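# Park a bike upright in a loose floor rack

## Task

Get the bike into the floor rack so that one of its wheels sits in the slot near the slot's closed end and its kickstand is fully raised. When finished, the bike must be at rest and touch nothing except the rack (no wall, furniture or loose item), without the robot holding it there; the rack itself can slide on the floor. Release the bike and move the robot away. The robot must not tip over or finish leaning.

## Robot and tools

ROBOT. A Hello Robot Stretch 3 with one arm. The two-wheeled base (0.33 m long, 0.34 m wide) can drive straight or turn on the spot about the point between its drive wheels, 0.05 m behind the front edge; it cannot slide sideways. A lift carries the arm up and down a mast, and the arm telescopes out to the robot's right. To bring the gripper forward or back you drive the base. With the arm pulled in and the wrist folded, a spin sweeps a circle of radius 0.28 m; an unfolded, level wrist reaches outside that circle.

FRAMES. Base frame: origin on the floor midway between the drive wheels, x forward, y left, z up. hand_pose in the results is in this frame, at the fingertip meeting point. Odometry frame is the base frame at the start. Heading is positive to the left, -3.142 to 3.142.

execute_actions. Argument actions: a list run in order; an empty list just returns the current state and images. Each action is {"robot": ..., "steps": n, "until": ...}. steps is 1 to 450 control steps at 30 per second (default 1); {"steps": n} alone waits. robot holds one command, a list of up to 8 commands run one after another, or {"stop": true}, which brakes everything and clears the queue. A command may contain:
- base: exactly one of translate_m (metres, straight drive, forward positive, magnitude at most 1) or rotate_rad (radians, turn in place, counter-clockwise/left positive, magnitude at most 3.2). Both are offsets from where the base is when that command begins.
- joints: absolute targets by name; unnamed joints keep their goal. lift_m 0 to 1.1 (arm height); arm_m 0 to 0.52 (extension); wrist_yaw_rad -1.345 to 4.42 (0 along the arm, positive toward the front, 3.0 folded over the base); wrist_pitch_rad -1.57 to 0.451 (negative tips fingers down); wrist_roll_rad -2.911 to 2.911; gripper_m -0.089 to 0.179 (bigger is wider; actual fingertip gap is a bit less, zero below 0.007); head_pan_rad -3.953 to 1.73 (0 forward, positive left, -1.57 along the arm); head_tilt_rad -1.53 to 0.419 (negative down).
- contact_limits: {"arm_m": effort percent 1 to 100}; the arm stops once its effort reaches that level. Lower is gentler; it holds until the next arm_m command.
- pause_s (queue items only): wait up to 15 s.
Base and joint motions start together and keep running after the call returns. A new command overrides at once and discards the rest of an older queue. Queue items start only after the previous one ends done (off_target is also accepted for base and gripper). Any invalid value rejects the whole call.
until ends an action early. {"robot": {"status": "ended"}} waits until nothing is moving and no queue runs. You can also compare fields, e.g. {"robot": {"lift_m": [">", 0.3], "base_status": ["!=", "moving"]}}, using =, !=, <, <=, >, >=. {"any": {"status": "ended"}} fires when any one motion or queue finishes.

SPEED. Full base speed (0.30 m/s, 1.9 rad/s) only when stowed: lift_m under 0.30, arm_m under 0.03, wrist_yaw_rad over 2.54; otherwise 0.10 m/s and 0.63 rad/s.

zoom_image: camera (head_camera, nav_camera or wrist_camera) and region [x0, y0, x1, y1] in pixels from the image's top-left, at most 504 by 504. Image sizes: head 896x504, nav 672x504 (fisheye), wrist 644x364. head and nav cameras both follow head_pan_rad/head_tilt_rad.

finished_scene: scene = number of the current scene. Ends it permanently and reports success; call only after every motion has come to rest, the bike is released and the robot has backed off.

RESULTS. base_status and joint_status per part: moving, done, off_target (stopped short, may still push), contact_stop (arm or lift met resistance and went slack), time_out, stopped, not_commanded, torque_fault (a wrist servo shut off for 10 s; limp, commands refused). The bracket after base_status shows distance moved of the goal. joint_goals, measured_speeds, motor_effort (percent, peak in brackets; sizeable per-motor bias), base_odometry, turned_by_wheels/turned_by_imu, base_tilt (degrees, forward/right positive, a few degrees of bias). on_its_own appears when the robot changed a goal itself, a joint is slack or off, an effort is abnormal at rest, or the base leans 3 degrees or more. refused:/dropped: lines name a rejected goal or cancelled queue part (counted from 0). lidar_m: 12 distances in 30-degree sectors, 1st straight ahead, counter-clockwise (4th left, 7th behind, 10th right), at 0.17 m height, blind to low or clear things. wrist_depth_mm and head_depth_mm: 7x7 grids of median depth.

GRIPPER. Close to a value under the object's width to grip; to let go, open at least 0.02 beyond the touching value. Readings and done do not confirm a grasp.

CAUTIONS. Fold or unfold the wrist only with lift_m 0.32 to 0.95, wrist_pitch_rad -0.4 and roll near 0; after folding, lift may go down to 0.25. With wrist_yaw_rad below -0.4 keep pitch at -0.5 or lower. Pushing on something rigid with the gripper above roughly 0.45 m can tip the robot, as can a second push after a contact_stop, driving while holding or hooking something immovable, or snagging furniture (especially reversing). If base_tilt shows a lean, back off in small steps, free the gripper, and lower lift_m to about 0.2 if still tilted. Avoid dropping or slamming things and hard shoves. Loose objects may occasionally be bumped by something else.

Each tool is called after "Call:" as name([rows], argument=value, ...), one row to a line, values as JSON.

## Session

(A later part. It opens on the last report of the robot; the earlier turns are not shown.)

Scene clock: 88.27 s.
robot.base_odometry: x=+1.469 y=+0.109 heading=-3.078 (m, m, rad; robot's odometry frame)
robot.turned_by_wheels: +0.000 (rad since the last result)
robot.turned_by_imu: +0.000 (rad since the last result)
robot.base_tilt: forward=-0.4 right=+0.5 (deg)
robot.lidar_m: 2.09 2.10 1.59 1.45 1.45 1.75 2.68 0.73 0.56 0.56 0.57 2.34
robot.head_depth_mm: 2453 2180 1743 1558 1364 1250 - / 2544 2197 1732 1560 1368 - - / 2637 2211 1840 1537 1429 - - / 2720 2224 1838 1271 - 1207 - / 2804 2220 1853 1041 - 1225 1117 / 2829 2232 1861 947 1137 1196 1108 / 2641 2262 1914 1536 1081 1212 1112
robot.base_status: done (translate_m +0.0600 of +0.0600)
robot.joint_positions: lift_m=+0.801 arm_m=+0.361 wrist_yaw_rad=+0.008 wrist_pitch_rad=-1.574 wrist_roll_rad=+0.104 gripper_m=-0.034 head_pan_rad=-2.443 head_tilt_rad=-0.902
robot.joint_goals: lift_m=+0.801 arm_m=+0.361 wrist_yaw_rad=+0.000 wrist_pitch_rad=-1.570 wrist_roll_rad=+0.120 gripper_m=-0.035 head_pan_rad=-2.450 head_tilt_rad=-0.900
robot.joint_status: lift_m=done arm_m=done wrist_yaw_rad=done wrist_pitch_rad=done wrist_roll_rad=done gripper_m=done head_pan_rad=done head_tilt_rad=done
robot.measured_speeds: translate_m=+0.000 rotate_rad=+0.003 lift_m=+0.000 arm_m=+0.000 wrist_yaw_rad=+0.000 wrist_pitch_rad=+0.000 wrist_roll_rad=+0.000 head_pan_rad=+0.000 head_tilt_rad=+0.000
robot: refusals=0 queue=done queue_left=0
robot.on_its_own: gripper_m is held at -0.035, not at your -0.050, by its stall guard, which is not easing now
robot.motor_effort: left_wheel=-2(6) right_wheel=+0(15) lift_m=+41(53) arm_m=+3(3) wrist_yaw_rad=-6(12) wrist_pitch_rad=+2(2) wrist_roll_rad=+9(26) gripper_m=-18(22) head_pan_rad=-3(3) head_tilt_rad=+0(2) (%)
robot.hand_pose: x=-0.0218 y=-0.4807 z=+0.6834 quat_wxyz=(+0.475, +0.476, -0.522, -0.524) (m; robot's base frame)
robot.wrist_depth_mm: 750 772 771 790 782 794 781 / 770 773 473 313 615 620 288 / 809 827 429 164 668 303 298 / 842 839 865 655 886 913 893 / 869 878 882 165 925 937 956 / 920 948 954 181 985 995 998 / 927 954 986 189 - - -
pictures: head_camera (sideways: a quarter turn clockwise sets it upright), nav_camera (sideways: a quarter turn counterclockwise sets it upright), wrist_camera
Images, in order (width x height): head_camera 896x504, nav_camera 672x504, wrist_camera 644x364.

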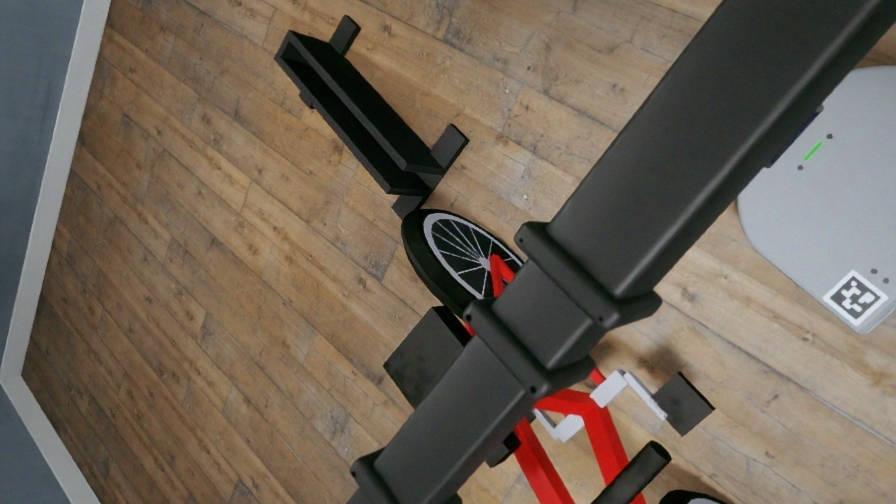

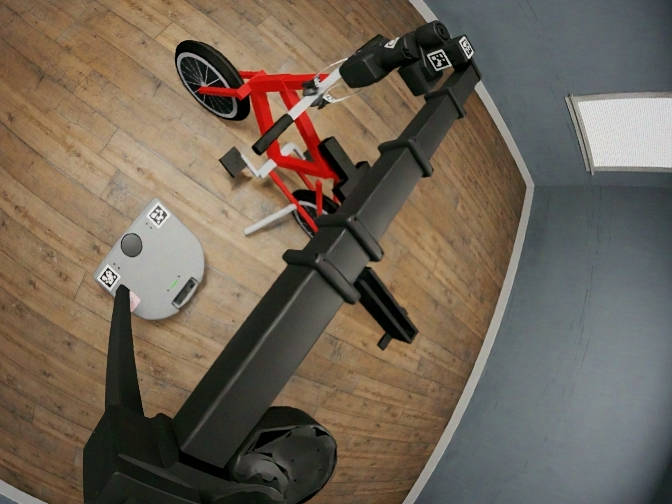

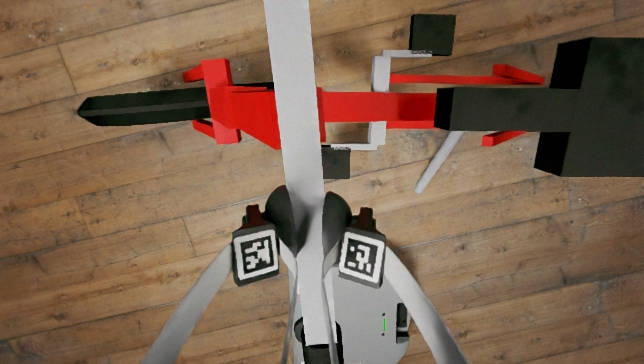

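Call:
execute_actions([
  {"robot": [{"joints": {"wrist_roll_rad": 0.21, "lift_m": 0.792, "arm_m": 0.386}}, {"base": {"translate_m": -0.06}}], "steps": 200, "until": {"robot": {"status": "ended"}}},
])

Scene clock: 93.27 s.
robot.base_odometry: x=+1.469 y=+0.109 heading=-3.078 (m, m, rad; robot's odometry frame)
robot.turned_by_wheels: +0.000 (rad since the last result)
robot.turned_by_imu: -0.001 (rad since the last result)
robot.base_tilt: forward=-0.4 right=+0.4 (deg)
robot.lidar_m: 2.09 2.10 1.58 1.45 1.45 1.75 2.68 0.74 0.56 0.56 0.57 2.34
robot.head_depth_mm: 2462 2201 1740 1561 1367 1261 - / 2537 2196 1727 1563 1375 - - / 2652 2206 1832 1541 1425 - - / 2707 2205 1842 1291 - 1206 - / 2788 2217 1849 1149 - 1228 1124 / 2827 2231 1856 943 1156 1193 1107 / 2635 2255 1912 1505 1081 1216 1110
robot.base_status: done (translate_m +0.0600 of +0.0600)
robot.joint_positions: lift_m=+0.800 arm_m=+0.386 wrist_yaw_rad=+0.015 wrist_pitch_rad=-1.574 wrist_roll_rad=+0.167 gripper_m=-0.034 head_pan_rad=-2.443 head_tilt_rad=-0.902
robot.joint_goals: lift_m=+0.800 arm_m=+0.386 wrist_yaw_rad=+0.000 wrist_pitch_rad=-1.570 wrist_roll_rad=+0.210 gripper_m=-0.035 head_pan_rad=-2.450 head_tilt_rad=-0.900
robot.joint_status: lift_m=contact_stop arm_m=done wrist_yaw_rad=done wrist_pitch_rad=done wrist_roll_rad=off_target gripper_m=done head_pan_rad=done head_tilt_rad=done
robot.measured_speeds: translate_m=+0.000 rotate_rad=+0.000 lift_m=+0.003 arm_m=+0.000 wrist_yaw_rad=+0.000 wrist_pitch_rad=+0.000 wrist_roll_rad=+0.000 head_pan_rad=+0.000 head_tilt_rad=+0.000
robot: refusals=0 queue=dropped queue_left=0
robot.on_its_own: gripper_m is held at -0.035, not at your -0.050, by its stall guard, which is not easing now; lift_m is slack since a contact_stop, until your next command for it (your +0.792 is given up)
robot.motor_effort: left_wheel=-2(3) right_wheel=+3(8) lift_m=+36(41) arm_m=+3(4) wrist_yaw_rad=-12(12) wrist_pitch_rad=+2(2) wrist_roll_rad=+24(25) gripper_m=-18(20) head_pan_rad=-3(2) head_tilt_rad=+0(0) (%)
robot.hand_pose: x=-0.0220 y=-0.5056 z=+0.6830 quat_wxyz=(+0.460, +0.461, -0.535, -0.538) (m; robot's base frame)
robot.wrist_depth_mm: 760 749 774 799 795 789 791 / 774 787 775 315 631 527 290 / 816 476 432 163 637 407 303 / 856 870 822 641 882 889 931 / 883 881 890 163 927 910 938 / 930 982 944 172 979 963 - / 968 961 - 194 - - -
pictures: head_camera (sideways: a quarter turn clockwise sets it upright), nav_camera (sideways: a quarter turn counterclockwise sets it upright), wrist_camera
dropped: robot: command 0 of its queue: wrist_roll_rad: off_target; lift_m: contact_stop
Images, in order (width x height): head_camera 896x504, nav_camera 672x504, wrist_camera 644x364.

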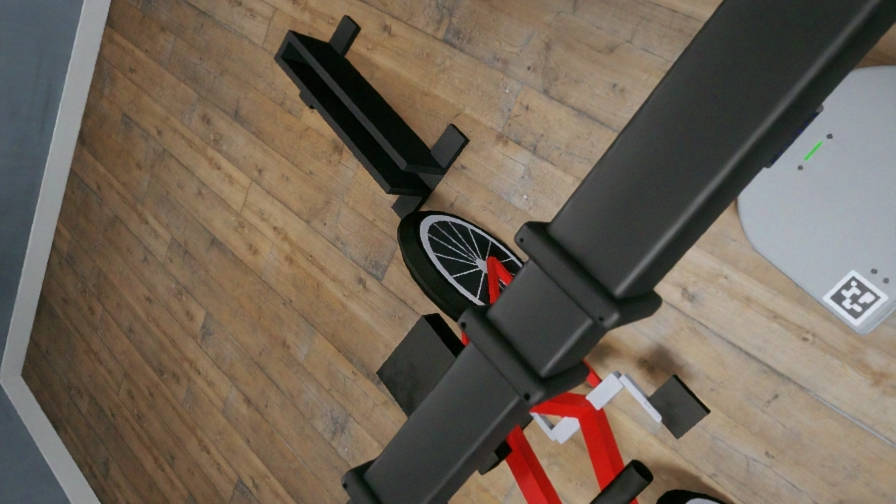

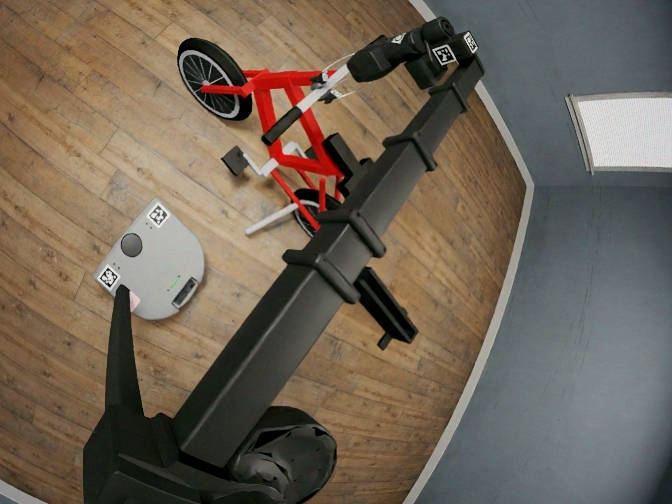

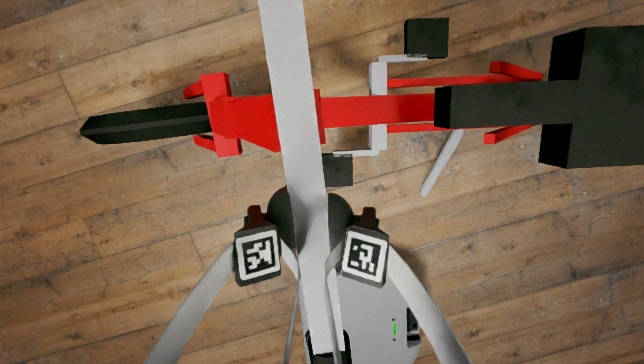

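Call:
execute_actions([
  {"robot": {"base": {"translate_m": -0.05}, "joints": {"wrist_roll_rad": 0.2, "lift_m": 0.803}}, "steps": 100, "until": {"robot": {"base_status": ["!=", "moving"], "lift_m_status": ["!=", "moving"]}}},
])

Scene clock: 94.83 s.
robot.base_odometry: x=+1.519 y=+0.112 heading=-3.078 (m, m, rad; robot's odometry frame)
robot.turned_by_wheels: +0.000 (rad since the last result)
robot.turned_by_imu: -0.001 (rad since the last result)
robot.base_tilt: forward=-0.4 right=+0.4 (deg)
robot.lidar_m: 2.14 2.15 1.60 1.44 1.44 1.74 2.62 0.73 0.56 0.55 0.57 2.39
robot.head_depth_mm: 2402 2181 1777 1568 1367 1254 - / 2492 2175 1721 1567 1373 - - / 2600 2189 1831 1510 1426 - - / 2686 2206 1840 1288 - 1208 - / 2772 2217 1844 1139 - 1228 1123 / 2800 2229 1859 941 1156 1192 1104 / 2649 2251 1915 1502 1085 1217 1110
robot.base_status: done (translate_m -0.0500 of -0.0500)
robot.joint_positions: lift_m=+0.803 arm_m=+0.386 wrist_yaw_rad=+0.009 wrist_pitch_rad=-1.574 wrist_roll_rad=+0.179 gripper_m=-0.034 head_pan_rad=-2.443 head_tilt_rad=-0.902
robot.joint_goals: lift_m=+0.803 arm_m=+0.386 wrist_yaw_rad=+0.000 wrist_pitch_rad=-1.570 wrist_roll_rad=+0.200 gripper_m=-0.035 head_pan_rad=-2.450 head_tilt_rad=-0.900
robot.joint_status: lift_m=done arm_m=done wrist_yaw_rad=done wrist_pitch_rad=done wrist_roll_rad=off_target gripper_m=done head_pan_rad=done head_tilt_rad=done
robot.measured_speeds: translate_m=+0.000 rotate_rad=+0.000 lift_m=+0.000 arm_m=+0.000 wrist_yaw_rad=+0.000 wrist_pitch_rad=+0.000 wrist_roll_rad=+0.000 head_pan_rad=+0.000 head_tilt_rad=+0.000
robot: refusals=0 queue=dropped queue_left=0
robot.on_its_own: gripper_m is held at -0.035, not at your -0.050, by its stall guard, which is not easing now
robot.motor_effort: left_wheel=-2(5) right_wheel=+2(10) lift_m=+39(43) arm_m=+3(3) wrist_yaw_rad=-8(11) wrist_pitch_rad=+2(2) wrist_roll_rad=+12(24) gripper_m=-19(20) head_pan_rad=-2(3) head_tilt_rad=+2(0) (%)
robot.hand_pose: x=-0.0219 y=-0.5057 z=+0.6855 quat_wxyz=(+0.455, +0.457, -0.539, -0.542) (m; robot's base frame)
robot.wrist_depth_mm: 766 770 771 792 794 801 313 / 797 810 792 320 618 454 296 / 817 470 431 164 649 409 305 / 865 853 869 659 887 862 918 / 902 936 893 163 904 957 963 / 904 931 967 172 966 969 - / 959 950 988 181 - - -
pictures: head_camera (sideways: a quarter turn clockwise sets it upright), nav_camera (sideways: a quarter turn counterclockwise sets it upright), wrist_camera
Images, in order (width x height): head_camera 896x504, nav_camera 672x504, wrist_camera 644x364.

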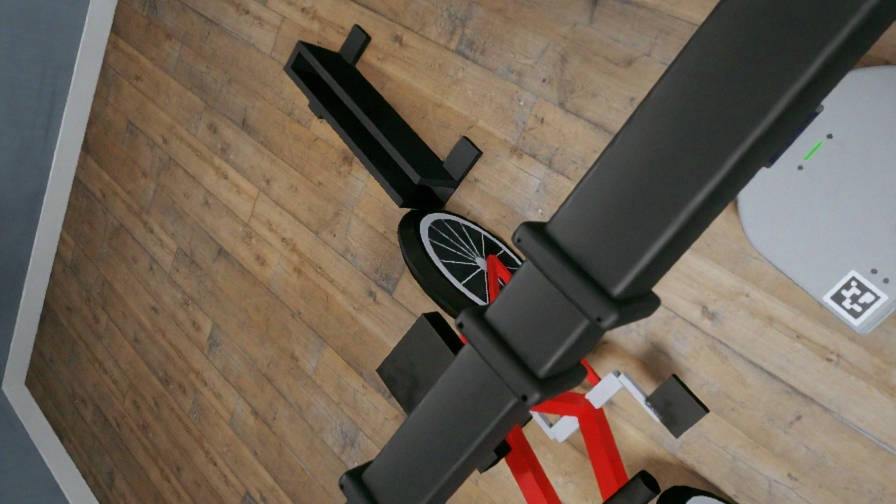

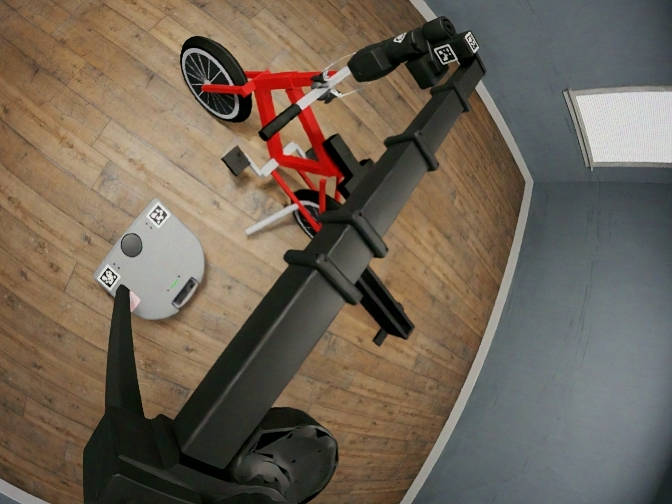

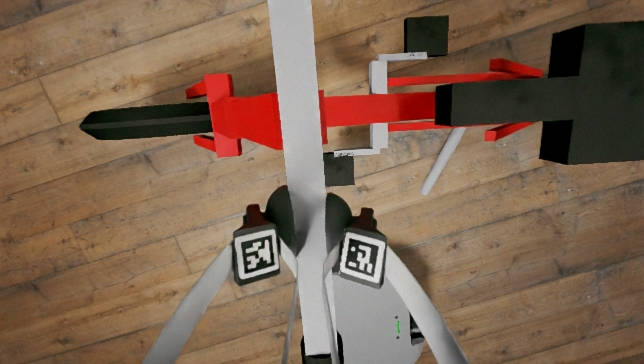

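Call:
zoom_image(camera="head_camera", region=[340, 110, 540, 310])

Region (340, 110, 540, 310) of head_camera's 896x504 image, scaled by 2.520, with more detail than that image has.

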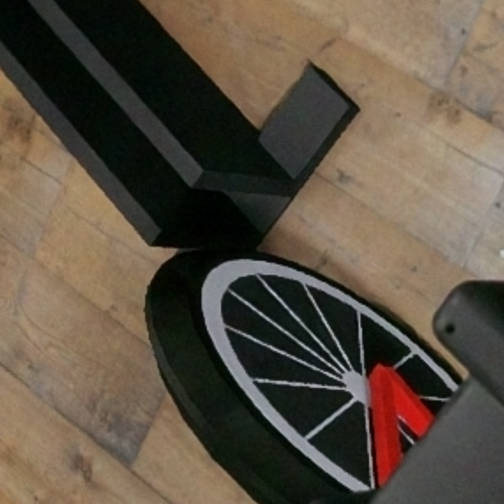

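Call:
execute_actions([
  {"robot": {"base": {"translate_m": -0.13}, "joints": {"wrist_roll_rad": 0.13}}, "steps": 120, "until": {"robot": {"base_status": ["!=", "moving"]}}},
])

Call:
zoom_image(camera="head_camera", region=[290, 50, 540, 300])

Scene clock: 97.93 s.
robot.base_odometry: x=+1.648 y=+0.121 heading=-3.078 (m, m, rad; robot's odometry frame)
robot.turned_by_wheels: +0.000 (rad since the last result)
robot.turned_by_imu: -0.001 (rad since the last result)
robot.base_tilt: forward=-0.5 right=+0.4 (deg)
robot.lidar_m: 2.26 2.28 1.58 1.41 1.42 1.70 2.50 0.72 0.55 0.55 0.57 2.55
robot.head_depth_mm: 2278 2177 1819 1559 1368 1255 - / 2418 2199 1765 1558 1373 - - / 2512 2175 1831 1467 1422 - - / 2613 2210 1837 1271 - 1204 - / 2706 2232 1842 1141 - 1228 1120 / 2807 2224 1851 944 1153 1191 1107 / 2670 2251 1903 1509 1082 1218 1112
robot.base_status: done (translate_m -0.1300 of -0.1300)
robot.joint_positions: lift_m=+0.803 arm_m=+0.386 wrist_yaw_rad=+0.004 wrist_pitch_rad=-1.574 wrist_roll_rad=+0.122 gripper_m=-0.034 head_pan_rad=-2.443 head_tilt_rad=-0.902
robot.joint_goals: lift_m=+0.803 arm_m=+0.386 wrist_yaw_rad=+0.000 wrist_pitch_rad=-1.570 wrist_roll_rad=+0.130 gripper_m=-0.035 head_pan_rad=-2.450 head_tilt_rad=-0.900
robot.joint_status: lift_m=done arm_m=done wrist_yaw_rad=done wrist_pitch_rad=done wrist_roll_rad=done gripper_m=done head_pan_rad=done head_tilt_rad=done
robot.measured_speeds: translate_m=+0.000 rotate_rad=+0.000 lift_m=+0.000 arm_m=+0.000 wrist_yaw_rad=+0.000 wrist_pitch_rad=+0.000 wrist_roll_rad=+0.000 head_pan_rad=+0.000 head_tilt_rad=+0.000
robot: refusals=0 queue=done queue_left=0
robot.on_its_own: gripper_m is held at -0.035, not at your -0.050, by its stall guard, which is not easing now
robot.motor_effort: left_wheel=-2(6) right_wheel=+3(14) lift_m=+39(39) arm_m=+3(3) wrist_yaw_rad=-3(7) wrist_pitch_rad=+2(3) wrist_roll_rad=+4(12) gripper_m=-18(23) head_pan_rad=-3(3) head_tilt_rad=+1(1) (%)
robot.hand_pose: x=-0.0217 y=-0.5058 z=+0.6855 quat_wxyz=(+0.469, +0.470, -0.527, -0.530) (m; robot's base frame)
robot.wrist_depth_mm: 783 755 784 141 790 815 809 / 797 781 799 315 628 795 296 / 800 488 424 153 639 300 305 / 850 846 837 406 890 921 906 / 895 883 886 165 928 937 925 / 885 966 952 172 925 957 - / 958 991 969 182 968 - -
pictures: head_camera (sideways: a quarter turn clockwise sets it upright), nav_camera (sideways: a quarter turn counterclockwise sets it upright), wrist_camera
Images, in order (width x height): head_camera 896x504, nav_camera 672x504, wrist_camera 644x364.

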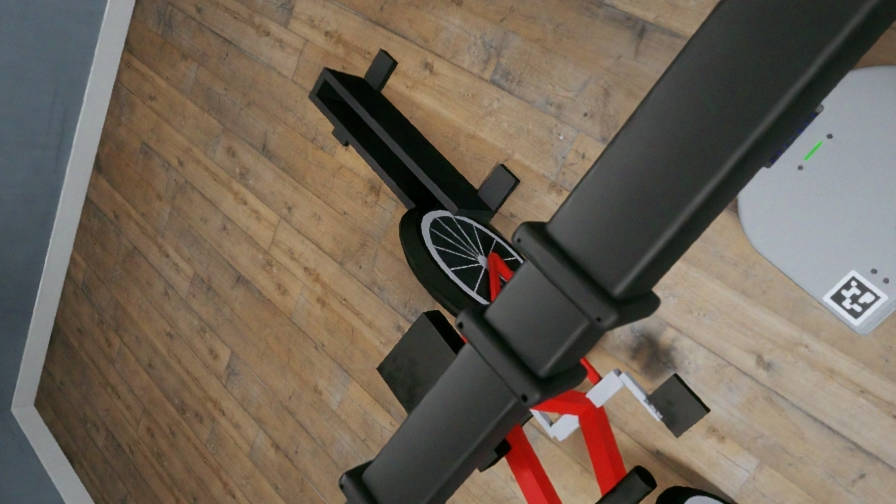

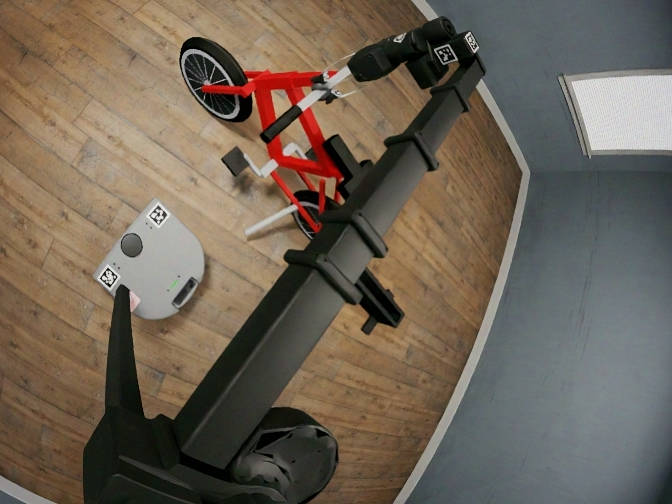

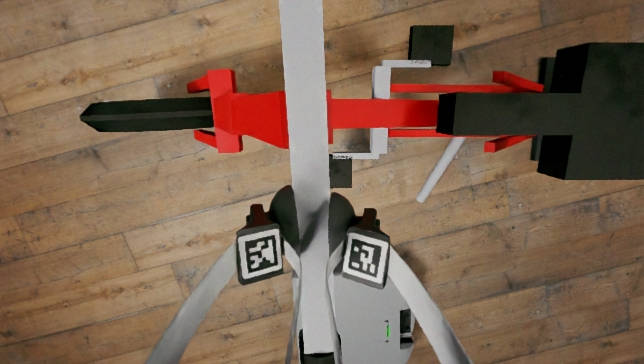

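Region (290, 50, 540, 300) of head_camera's 896x504 image, scaled by 2.016, with more detail than that image has.

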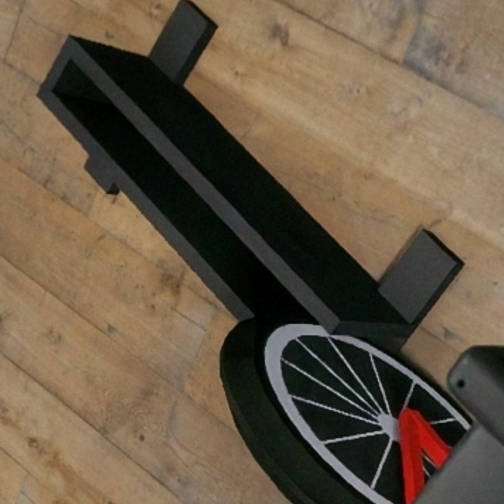

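Call:
execute_actions([
  {"robot": {"base": {"translate_m": -0.25}, "joints": {"arm_m": 0.382}}, "steps": 150, "until": {"robot": {"base_status": ["!=", "moving"]}}},
])

Scene clock: 102.53 s.
robot.base_odometry: x=+1.898 y=+0.137 heading=-3.078 (m, m, rad; robot's odometry frame)
robot.turned_by_wheels: +0.001 (rad since the last result)
robot.turned_by_imu: -0.001 (rad since the last result)
robot.base_tilt: forward=-0.4 right=+0.5 (deg)
robot.lidar_m: 2.51 2.40 1.53 1.36 1.37 1.64 2.26 0.71 0.54 0.59 0.59 2.81
robot.head_depth_mm: 2057 2172 1820 1566 1365 1258 - / 2183 2190 1821 1541 1371 - - / 2304 2197 1840 1482 1424 - - / 2464 2200 1845 1250 - 1204 - / 2554 2231 1854 1612 - 1228 1122 / 2684 2235 1855 937 1170 1196 1106 / 2745 2250 1910 1506 1091 1240 1108
robot.base_status: done (translate_m -0.2500 of -0.2500)
robot.joint_positions: lift_m=+0.803 arm_m=+0.382 wrist_yaw_rad=+0.012 wrist_pitch_rad=-1.540 wrist_roll_rad=+0.094 gripper_m=-0.034 head_pan_rad=-2.443 head_tilt_rad=-0.902
robot.joint_goals: lift_m=+0.803 arm_m=+0.382 wrist_yaw_rad=+0.000 wrist_pitch_rad=-1.570 wrist_roll_rad=+0.130 gripper_m=-0.035 head_pan_rad=-2.450 head_tilt_rad=-0.900
robot.joint_status: lift_m=done arm_m=done wrist_yaw_rad=done wrist_pitch_rad=done wrist_roll_rad=done gripper_m=done head_pan_rad=done head_tilt_rad=done
robot.measured_speeds: translate_m=+0.000 rotate_rad=+0.000 lift_m=+0.000 arm_m=+0.000 wrist_yaw_rad=+0.000 wrist_pitch_rad=+0.000 wrist_roll_rad=+0.000 head_pan_rad=+0.000 head_tilt_rad=+0.000
robot: refusals=0 queue=done queue_left=0
robot.on_its_own: gripper_m is held at -0.035, not at your -0.050, by its stall guard, which is not easing now; right_wheel is at rest, and its effort (-19) is outside its rest range (-18 to +18)
robot.motor_effort: left_wheel=+6(10) right_wheel=-19(36) lift_m=+40(39) arm_m=-1(4) wrist_yaw_rad=-9(9) wrist_pitch_rad=-14(15) wrist_roll_rad=+20(21) gripper_m=-24(27) head_pan_rad=-1(2) head_tilt_rad=+0(2) (%)
robot.hand_pose: x=-0.0218 y=-0.5110 z=+0.6848 quat_wxyz=(+0.486, +0.472, -0.528, -0.512) (m; robot's base frame)
robot.wrist_depth_mm: 779 798 140 816 800 822 815 / 803 826 413 799 826 807 294 / 835 481 276 321 349 300 299 / 823 867 858 656 864 850 311 / 841 890 878 167 919 919 923 / 905 906 905 178 942 936 929 / 937 970 953 188 - 935 987
pictures: head_camera (sideways: a quarter turn clockwise sets it upright), nav_camera (sideways: a quarter turn counterclockwise sets it upright), wrist_camera
Images, in order (width x height): head_camera 896x504, nav_camera 672x504, wrist_camera 644x364.

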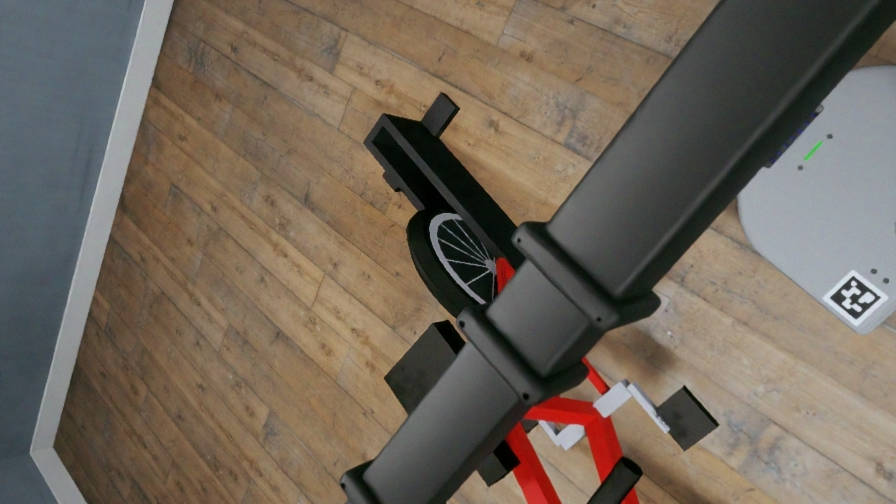

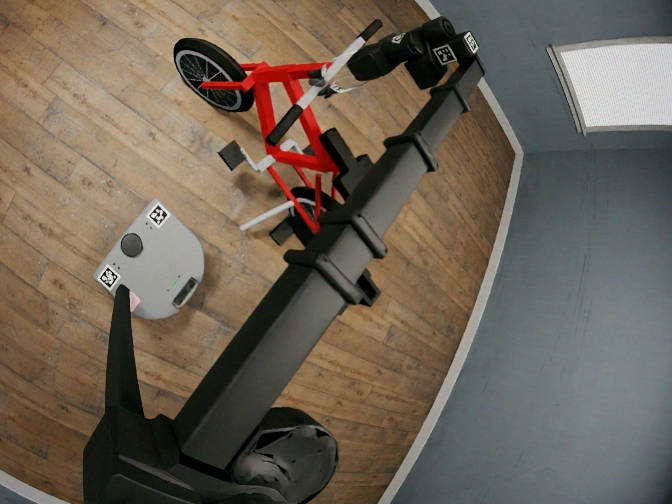

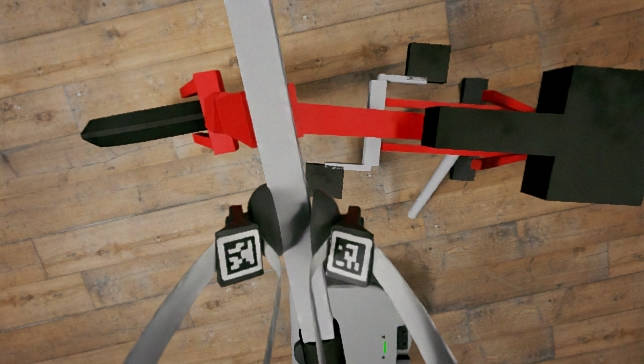

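Call:
execute_actions([
  {"robot": {"base": {"translate_m": 0.025}, "joints": {"arm_m": 0.405, "wrist_roll_rad": 0.30, "lift_m": 0.803}}, "steps": 60, "until": {"robot": {"status": "ended"}}},
])

Scene clock: 104.20 s.
robot.base_odometry: x=+1.873 y=+0.135 heading=-3.078 (m, m, rad; robot's odometry frame)
robot.turned_by_wheels: -0.001 (rad since the last result)
robot.turned_by_imu: -0.001 (rad since the last result)
robot.base_tilt: forward=-0.4 right=+0.4 (deg)
robot.lidar_m: 2.49 2.47 1.53 1.37 1.37 1.65 2.28 0.72 0.55 0.57 0.59 2.78
robot.head_depth_mm: 2078 2175 1811 1563 1366 1254 - / 2199 2189 1817 1533 1375 - - / 2354 2191 1842 1472 1428 - - / 2468 2212 1844 1269 - 1206 - / 2587 2230 1847 1142 - 1227 1120 / 2701 2235 1858 941 1175 1197 1107 / 2736 2251 1912 1504 1322 1219 1111
robot.base_status: done (translate_m +0.0250 of +0.0250)
robot.joint_positions: lift_m=+0.803 arm_m=+0.405 wrist_yaw_rad=+0.017 wrist_pitch_rad=-1.574 wrist_roll_rad=+0.260 gripper_m=-0.034 head_pan_rad=-2.443 head_tilt_rad=-0.902
robot.joint_goals: lift_m=+0.803 arm_m=+0.405 wrist_yaw_rad=+0.000 wrist_pitch_rad=-1.570 wrist_roll_rad=+0.300 gripper_m=-0.035 head_pan_rad=-2.450 head_tilt_rad=-0.900
robot.joint_status: lift_m=done arm_m=done wrist_yaw_rad=done wrist_pitch_rad=done wrist_roll_rad=off_target gripper_m=done head_pan_rad=done head_tilt_rad=done
robot.measured_speeds: translate_m=+0.000 rotate_rad=+0.000 lift_m=+0.000 arm_m=+0.000 wrist_yaw_rad=+0.000 wrist_pitch_rad=+0.000 wrist_roll_rad=+0.000 head_pan_rad=+0.000 head_tilt_rad=+0.000
robot: refusals=0 queue=dropped queue_left=0
robot.on_its_own: gripper_m is held at -0.035, not at your -0.050, by its stall guard, which is not easing now; wrist_yaw_rad is at rest, and its effort (-14) is outside its rest range (-12 to +12)
robot.motor_effort: left_wheel=-2(8) right_wheel=+3(19) lift_m=+29(40) arm_m=+3(3) wrist_yaw_rad=-14(15) wrist_pitch_rad=+2(15) wrist_roll_rad=+22(33) gripper_m=-20(24) head_pan_rad=-3(3) head_tilt_rad=+1(1) (%)
robot.hand_pose: x=-0.0221 y=-0.5245 z=+0.6859 quat_wxyz=(+0.435, +0.436, -0.555, -0.558) (m; robot's base frame)
robot.wrist_depth_mm: 770 795 780 770 777 793 286 / 792 796 799 318 622 290 292 / 829 483 362 164 644 598 308 / 832 877 866 660 894 865 895 / 884 890 884 164 894 926 979 / 882 923 931 173 963 965 980 / 969 945 963 - - - -
pictures: head_camera (sideways: a quarter turn clockwise sets it upright), nav_camera (sideways: a quarter turn counterclockwise sets it upright), wrist_camera
Images, in order (width x height): head_camera 896x504, nav_camera 672x504, wrist_camera 644x364.

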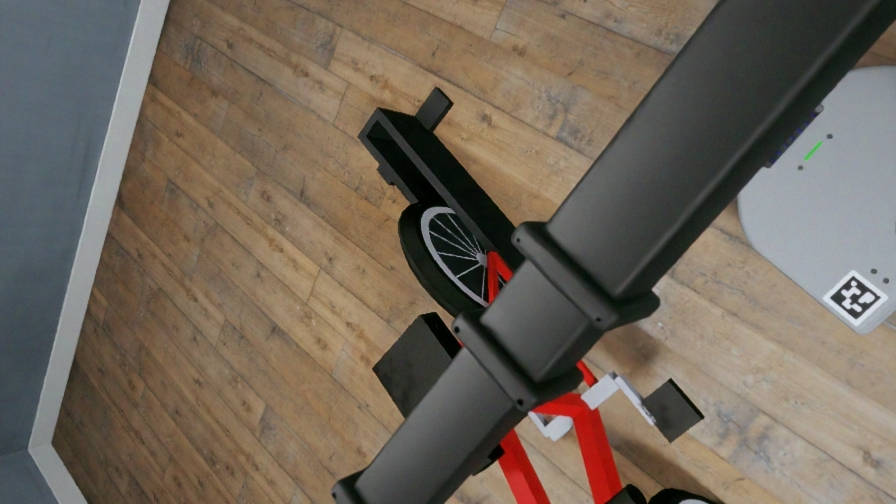

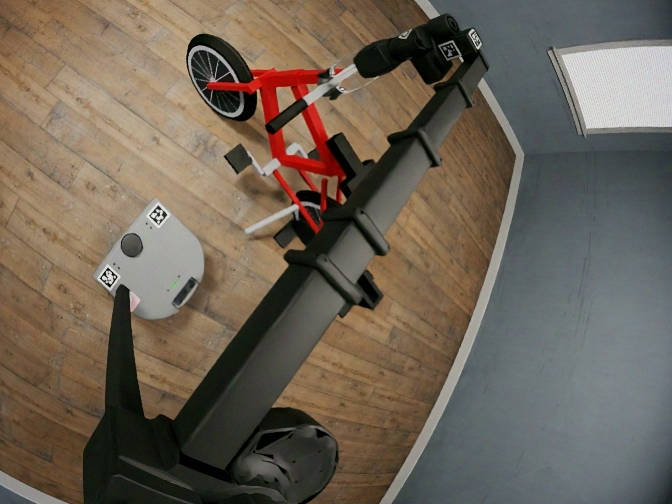

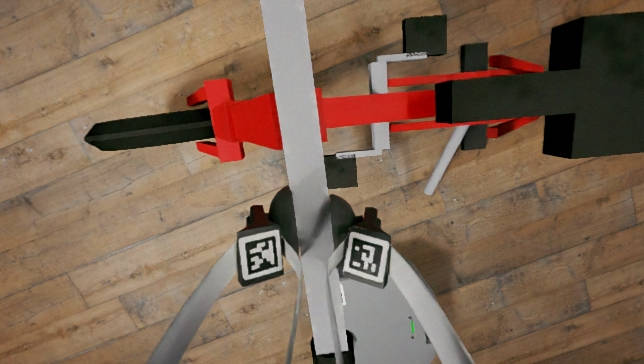

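Call:
execute_actions([
  {"robot": {"base": {"translate_m": -0.10}, "joints": {"arm_m": 0.400, "wrist_roll_rad": 0.29, "lift_m": 0.806}}, "steps": 90, "until": {"robot": {"base_status": ["!=", "moving"]}}},
])

Scene clock: 106.37 s.
robot.base_odometry: x=+1.973 y=+0.141 heading=-3.078 (m, m, rad; robot's odometry frame)
robot.turned_by_wheels: +0.001 (rad since the last result)
robot.turned_by_imu: +0.000 (rad since the last result)
robot.base_tilt: forward=-0.4 right=+0.5 (deg)
robot.lidar_m: 2.59 2.40 1.51 1.35 1.35 1.63 2.18 0.71 0.54 0.57 0.59 2.89
robot.head_depth_mm: 1989 2155 1810 1556 1368 1252 - / 2103 2201 1834 1538 1378 - - / 2234 2210 1832 1467 1427 - - / 2368 2212 1843 1249 - 1208 - / 2506 2225 1848 1144 - 1228 1120 / 2621 2230 1859 948 1155 1191 1107 / 2718 2235 1913 1505 1315 1215 1111
robot.base_status: done (translate_m -0.1000 of -0.1000)
robot.joint_positions: lift_m=+0.806 arm_m=+0.400 wrist_yaw_rad=+0.014 wrist_pitch_rad=-1.572 wrist_roll_rad=+0.251 gripper_m=-0.034 head_pan_rad=-2.443 head_tilt_rad=-0.902
robot.joint_goals: lift_m=+0.806 arm_m=+0.400 wrist_yaw_rad=+0.000 wrist_pitch_rad=-1.570 wrist_roll_rad=+0.290 gripper_m=-0.035 head_pan_rad=-2.450 head_tilt_rad=-0.900
robot.joint_status: lift_m=done arm_m=done wrist_yaw_rad=done wrist_pitch_rad=done wrist_roll_rad=off_target gripper_m=done head_pan_rad=done head_tilt_rad=done
robot.measured_speeds: translate_m=+0.000 rotate_rad=+0.000 lift_m=+0.000 arm_m=+0.000 wrist_yaw_rad=+0.000 wrist_pitch_rad=+0.000 wrist_roll_rad=+0.000 head_pan_rad=+0.000 head_tilt_rad=+0.000
robot: refusals=0 queue=dropped queue_left=0
robot.on_its_own: gripper_m is held at -0.035, not at your -0.050, by its stall guard, which is not easing now
robot.motor_effort: left_wheel=+5(14) right_wheel=-16(38) lift_m=+38(41) arm_m=+0(3) wrist_yaw_rad=-11(13) wrist_pitch_rad=+1(3) wrist_roll_rad=+22(22) gripper_m=-23(29) head_pan_rad=-3(2) head_tilt_rad=+1(2) (%)
robot.hand_pose: x=-0.0220 y=-0.5205 z=+0.6885 quat_wxyz=(+0.437, +0.438, -0.555, -0.556) (m; robot's base frame)
robot.wrist_depth_mm: 742 759 771 792 793 788 286 / 791 781 792 790 620 294 295 / 806 482 284 330 648 412 302 / 832 839 858 652 894 901 895 / 880 919 896 166 946 953 973 / 944 914 948 175 952 972 994 / 981 983 949 589 - - -
pictures: head_camera (sideways: a quarter turn clockwise sets it upright), nav_camera (sideways: a quarter turn counterclockwise sets it upright), wrist_camera
Images, in order (width x height): head_camera 896x504, nav_camera 672x504, wrist_camera 644x364.

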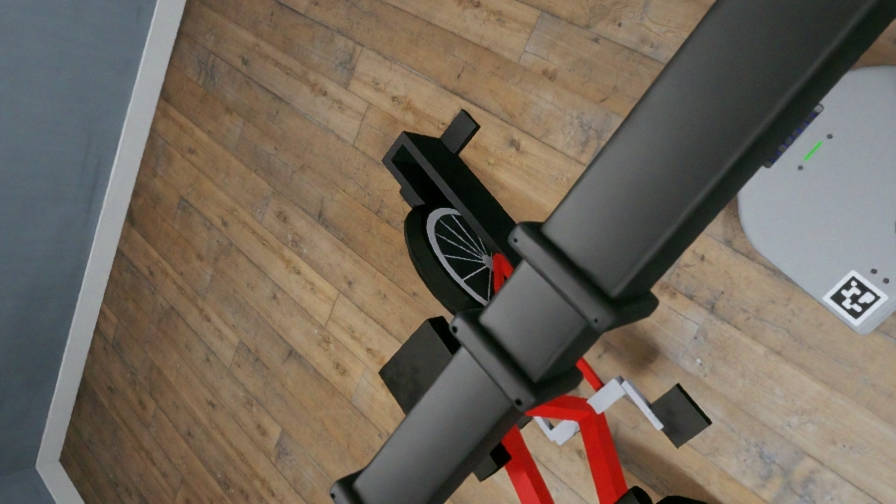

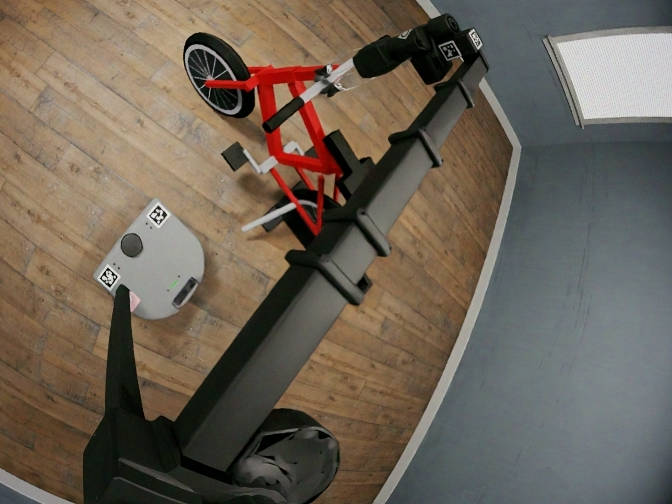

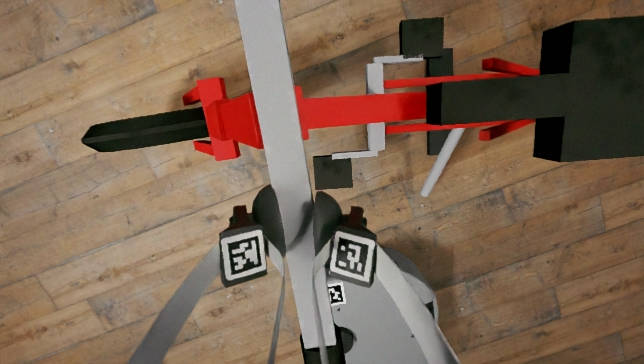

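Call:
zoom_image(camera="head_camera", region=[340, 100, 540, 300])

Region (340, 100, 540, 300) of head_camera's 896x504 image, scaled by 2.520, with more detail than that image has.

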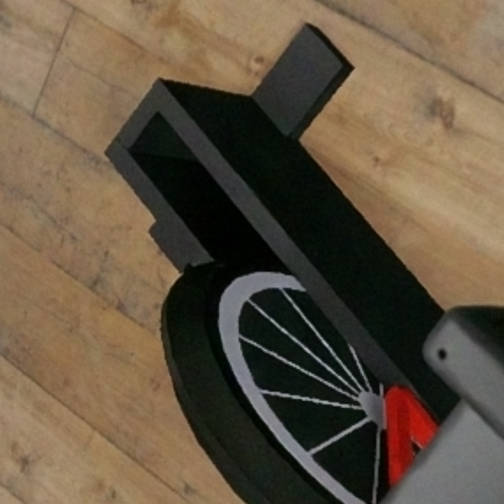

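Call:
execute_actions([
  {"robot": {"base": {"translate_m": -0.12}, "joints": {"arm_m": 0.393, "wrist_roll_rad": 0.40}}, "steps": 100, "until": {"robot": {"base_status": ["!=", "moving"]}}},
])

Call:
zoom_image(camera="head_camera", region=[340, 100, 540, 300])

Scene clock: 108.80 s.
robot.base_odometry: x=+2.092 y=+0.149 heading=-3.077 (m, m, rad; robot's odometry frame)
robot.turned_by_wheels: +0.000 (rad since the last result)
robot.turned_by_imu: -0.001 (rad since the last result)
robot.base_tilt: forward=-0.4 right=+0.5 (deg)
robot.lidar_m: 2.71 2.36 1.49 1.32 1.33 1.60 2.07 0.70 0.53 0.57 0.59 2.95
robot.head_depth_mm: 1878 2074 1824 1562 1374 1253 - / 1991 2178 1823 1573 1373 - - / 2112 2200 1828 1486 1422 - - / 2246 2222 1836 1225 - 1209 - / 2403 2228 1857 1367 - 1231 1120 / 2522 2231 1857 949 1190 1196 1105 / 2665 2267 1906 1504 1315 1232 1110
robot.base_status: done (translate_m -0.1200 of -0.1200)
robot.joint_positions: lift_m=+0.806 arm_m=+0.393 wrist_yaw_rad=+0.015 wrist_pitch_rad=-1.557 wrist_roll_rad=+0.343 gripper_m=-0.031 head_pan_rad=-2.443 head_tilt_rad=-0.902
robot.joint_goals: lift_m=+0.806 arm_m=+0.393 wrist_yaw_rad=+0.000 wrist_pitch_rad=-1.570 wrist_roll_rad=+0.400 gripper_m=-0.032 head_pan_rad=-2.450 head_tilt_rad=-0.900
robot.joint_status: lift_m=done arm_m=done wrist_yaw_rad=done wrist_pitch_rad=done wrist_roll_rad=off_target gripper_m=done head_pan_rad=done head_tilt_rad=done
robot.measured_speeds: translate_m=+0.000 rotate_rad=+0.000 lift_m=+0.000 arm_m=+0.000 wrist_yaw_rad=+0.000 wrist_pitch_rad=+0.000 wrist_roll_rad=+0.000 head_pan_rad=+0.000 head_tilt_rad=+0.000
robot: refusals=0 queue=dropped queue_left=0
robot.on_its_own: gripper_m is held at -0.032, not at your -0.050, by its stall guard, which is not easing now; right_wheel is at rest, and its effort (-21) is outside its rest range (-18 to +18)
robot.motor_effort: left_wheel=+7(9) right_wheel=-21(35) lift_m=+38(38) arm_m=-2(2) wrist_yaw_rad=-12(12) wrist_pitch_rad=-7(7) wrist_roll_rad=+32(34) gripper_m=-25(29) head_pan_rad=-3(3) head_tilt_rad=+1(2) (%)
robot.hand_pose: x=-0.0220 y=-0.5177 z=+0.6882 quat_wxyz=(+0.415, +0.409, -0.579, -0.571) (m; robot's base frame)
robot.wrist_depth_mm: 779 804 155 785 758 790 281 / 804 825 158 800 601 293 292 / 802 825 195 333 679 844 304 / 856 879 879 655 878 864 855 / 881 885 917 166 893 915 926 / 933 926 947 175 - 969 958 / 965 963 - 190 - - 992
pictures: head_camera (sideways: a quarter turn clockwise sets it upright), nav_camera (sideways: a quarter turn counterclockwise sets it upright), wrist_camera
Images, in order (width x height): head_camera 896x504, nav_camera 672x504, wrist_camera 644x364.

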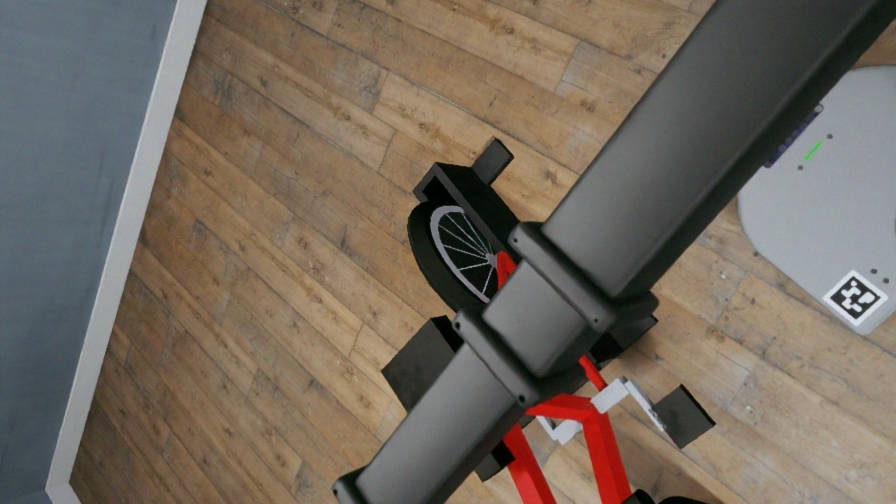

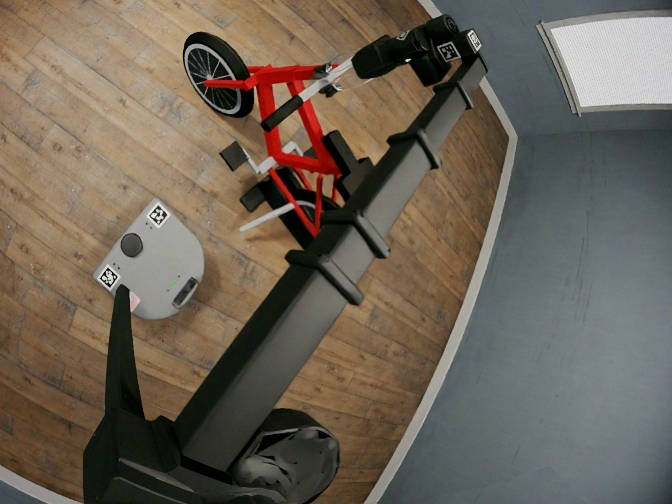

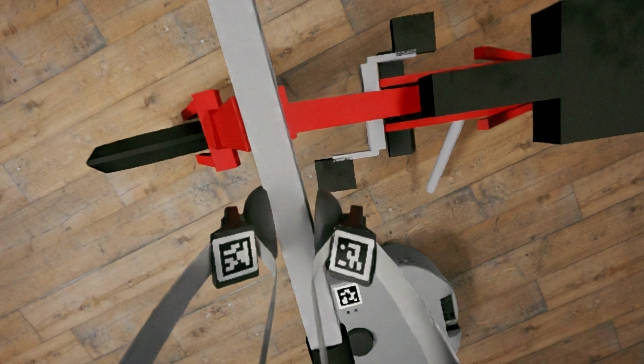

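Region (340, 100, 540, 300) of head_camera's 896x504 image, scaled by 2.520, with more detail than that image has.

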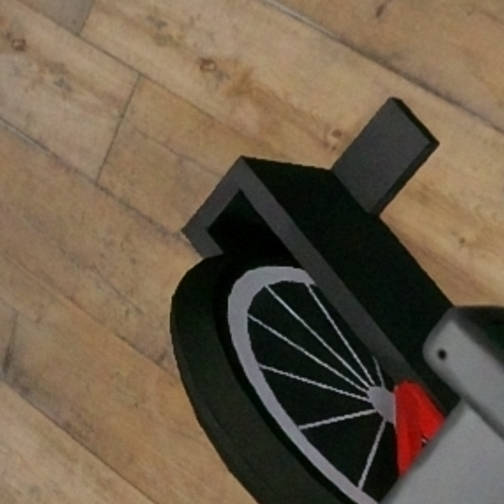

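Call:
execute_actions([
  {"robot": {"base": {"translate_m": -0.055}, "joints": {"arm_m": 0.397}}, "steps": 100, "until": {"robot": {"base_status": ["!=", "moving"]}}},
])

Call:
zoom_image(camera="head_camera", region=[340, 100, 540, 300])

Scene clock: 110.53 s.
robot.base_odometry: x=+2.147 y=+0.153 heading=-3.078 (m, m, rad; robot's odometry frame)
robot.turned_by_wheels: +0.000 (rad since the last result)
robot.turned_by_imu: -0.001 (rad since the last result)
robot.base_tilt: forward=-0.4 right=+0.5 (deg)
robot.lidar_m: 2.75 2.34 1.47 1.32 1.32 1.59 2.01 0.70 0.53 0.57 0.59 2.96
robot.head_depth_mm: 1831 2061 1816 1565 1368 1255 - / 1924 2126 1829 1561 1372 - - / 2036 2220 1834 1542 1421 - - / 2181 2216 1843 1216 - 1207 - / 2317 2221 1842 1365 - 1230 1123 / 2490 2241 1864 949 1145 1191 1105 / 2608 2251 1914 1506 1318 1216 1111
robot.base_status: done (translate_m -0.0550 of -0.0550)
robot.joint_positions: lift_m=+0.806 arm_m=+0.397 wrist_yaw_rad=+0.015 wrist_pitch_rad=-1.565 wrist_roll_rad=+0.347 gripper_m=-0.031 head_pan_rad=-2.443 head_tilt_rad=-0.902
robot.joint_goals: lift_m=+0.806 arm_m=+0.397 wrist_yaw_rad=+0.000 wrist_pitch_rad=-1.570 wrist_roll_rad=+0.400 gripper_m=-0.032 head_pan_rad=-2.450 head_tilt_rad=-0.900
robot.joint_status: lift_m=done arm_m=done wrist_yaw_rad=done wrist_pitch_rad=done wrist_roll_rad=off_target gripper_m=done head_pan_rad=done head_tilt_rad=done
robot.measured_speeds: translate_m=+0.000 rotate_rad=+0.000 lift_m=+0.000 arm_m=+0.000 wrist_yaw_rad=+0.000 wrist_pitch_rad=+0.000 wrist_roll_rad=+0.000 head_pan_rad=+0.000 head_tilt_rad=+0.000
robot: refusals=0 queue=done queue_left=0
robot.on_its_own: gripper_m is held at -0.032, not at your -0.050, by its stall guard, which is not easing now
robot.motor_effort: left_wheel=+5(12) right_wheel=-17(37) lift_m=+37(39) arm_m=+1(1) wrist_yaw_rad=-12(12) wrist_pitch_rad=-3(7) wrist_roll_rad=+30(32) gripper_m=-23(29) head_pan_rad=-3(2) head_tilt_rad=+1(2) (%)
robot.hand_pose: x=-0.0220 y=-0.5191 z=+0.6884 quat_wxyz=(+0.412, +0.409, -0.577, -0.574) (m; robot's base frame)
robot.wrist_depth_mm: 763 763 746 784 785 791 283 / 771 809 419 803 610 289 294 / 829 798 239 327 668 871 299 / 889 842 898 647 855 880 903 / 861 924 918 165 914 900 923 / 914 932 975 175 - 979 - / 955 996 977 188 - 990 -
pictures: head_camera (sideways: a quarter turn clockwise sets it upright), nav_camera (sideways: a quarter turn counterclockwise sets it upright), wrist_camera
Images, in order (width x height): head_camera 896x504, nav_camera 672x504, wrist_camera 644x364.

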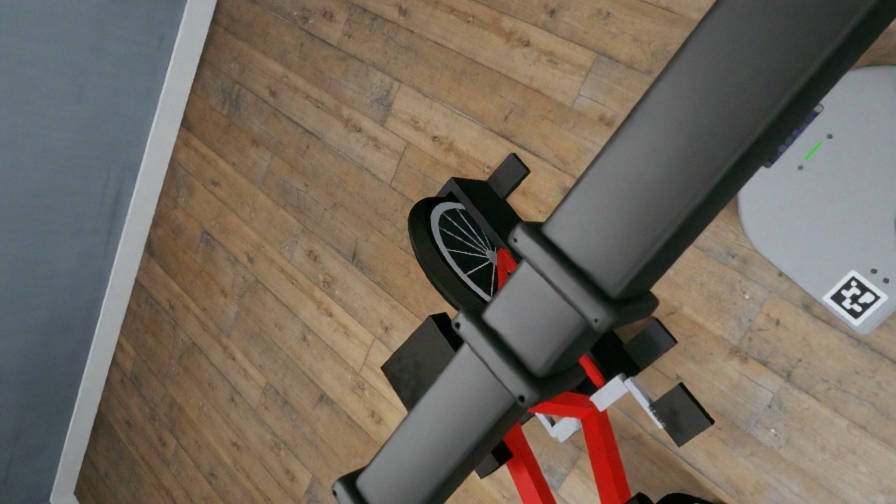

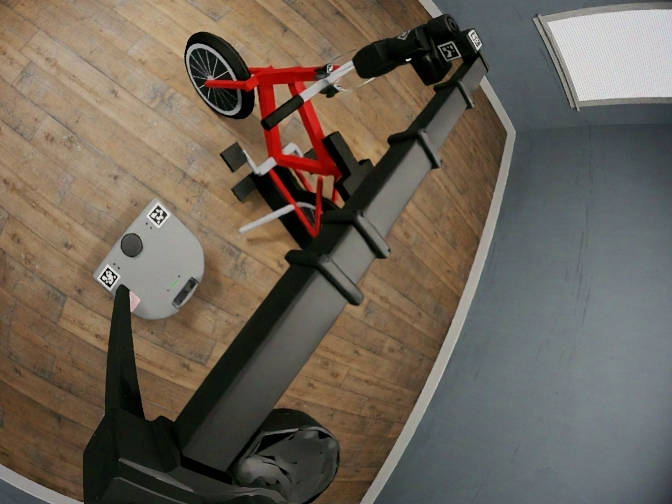

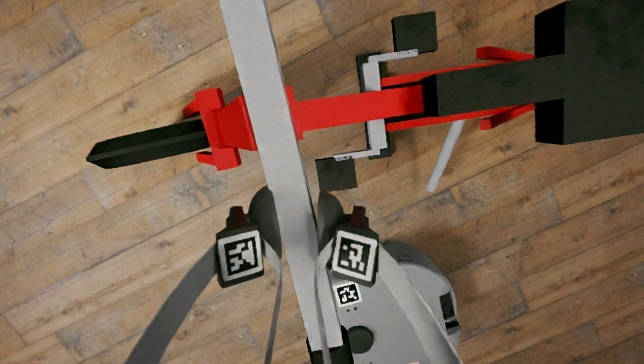

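Region (340, 100, 540, 300) of head_camera's 896x504 image, scaled by 2.520, with more detail than that image has.

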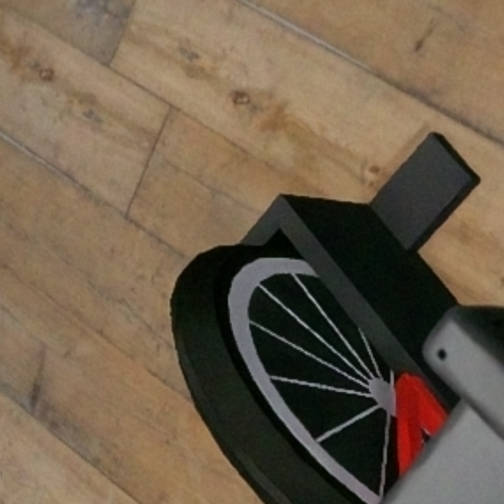

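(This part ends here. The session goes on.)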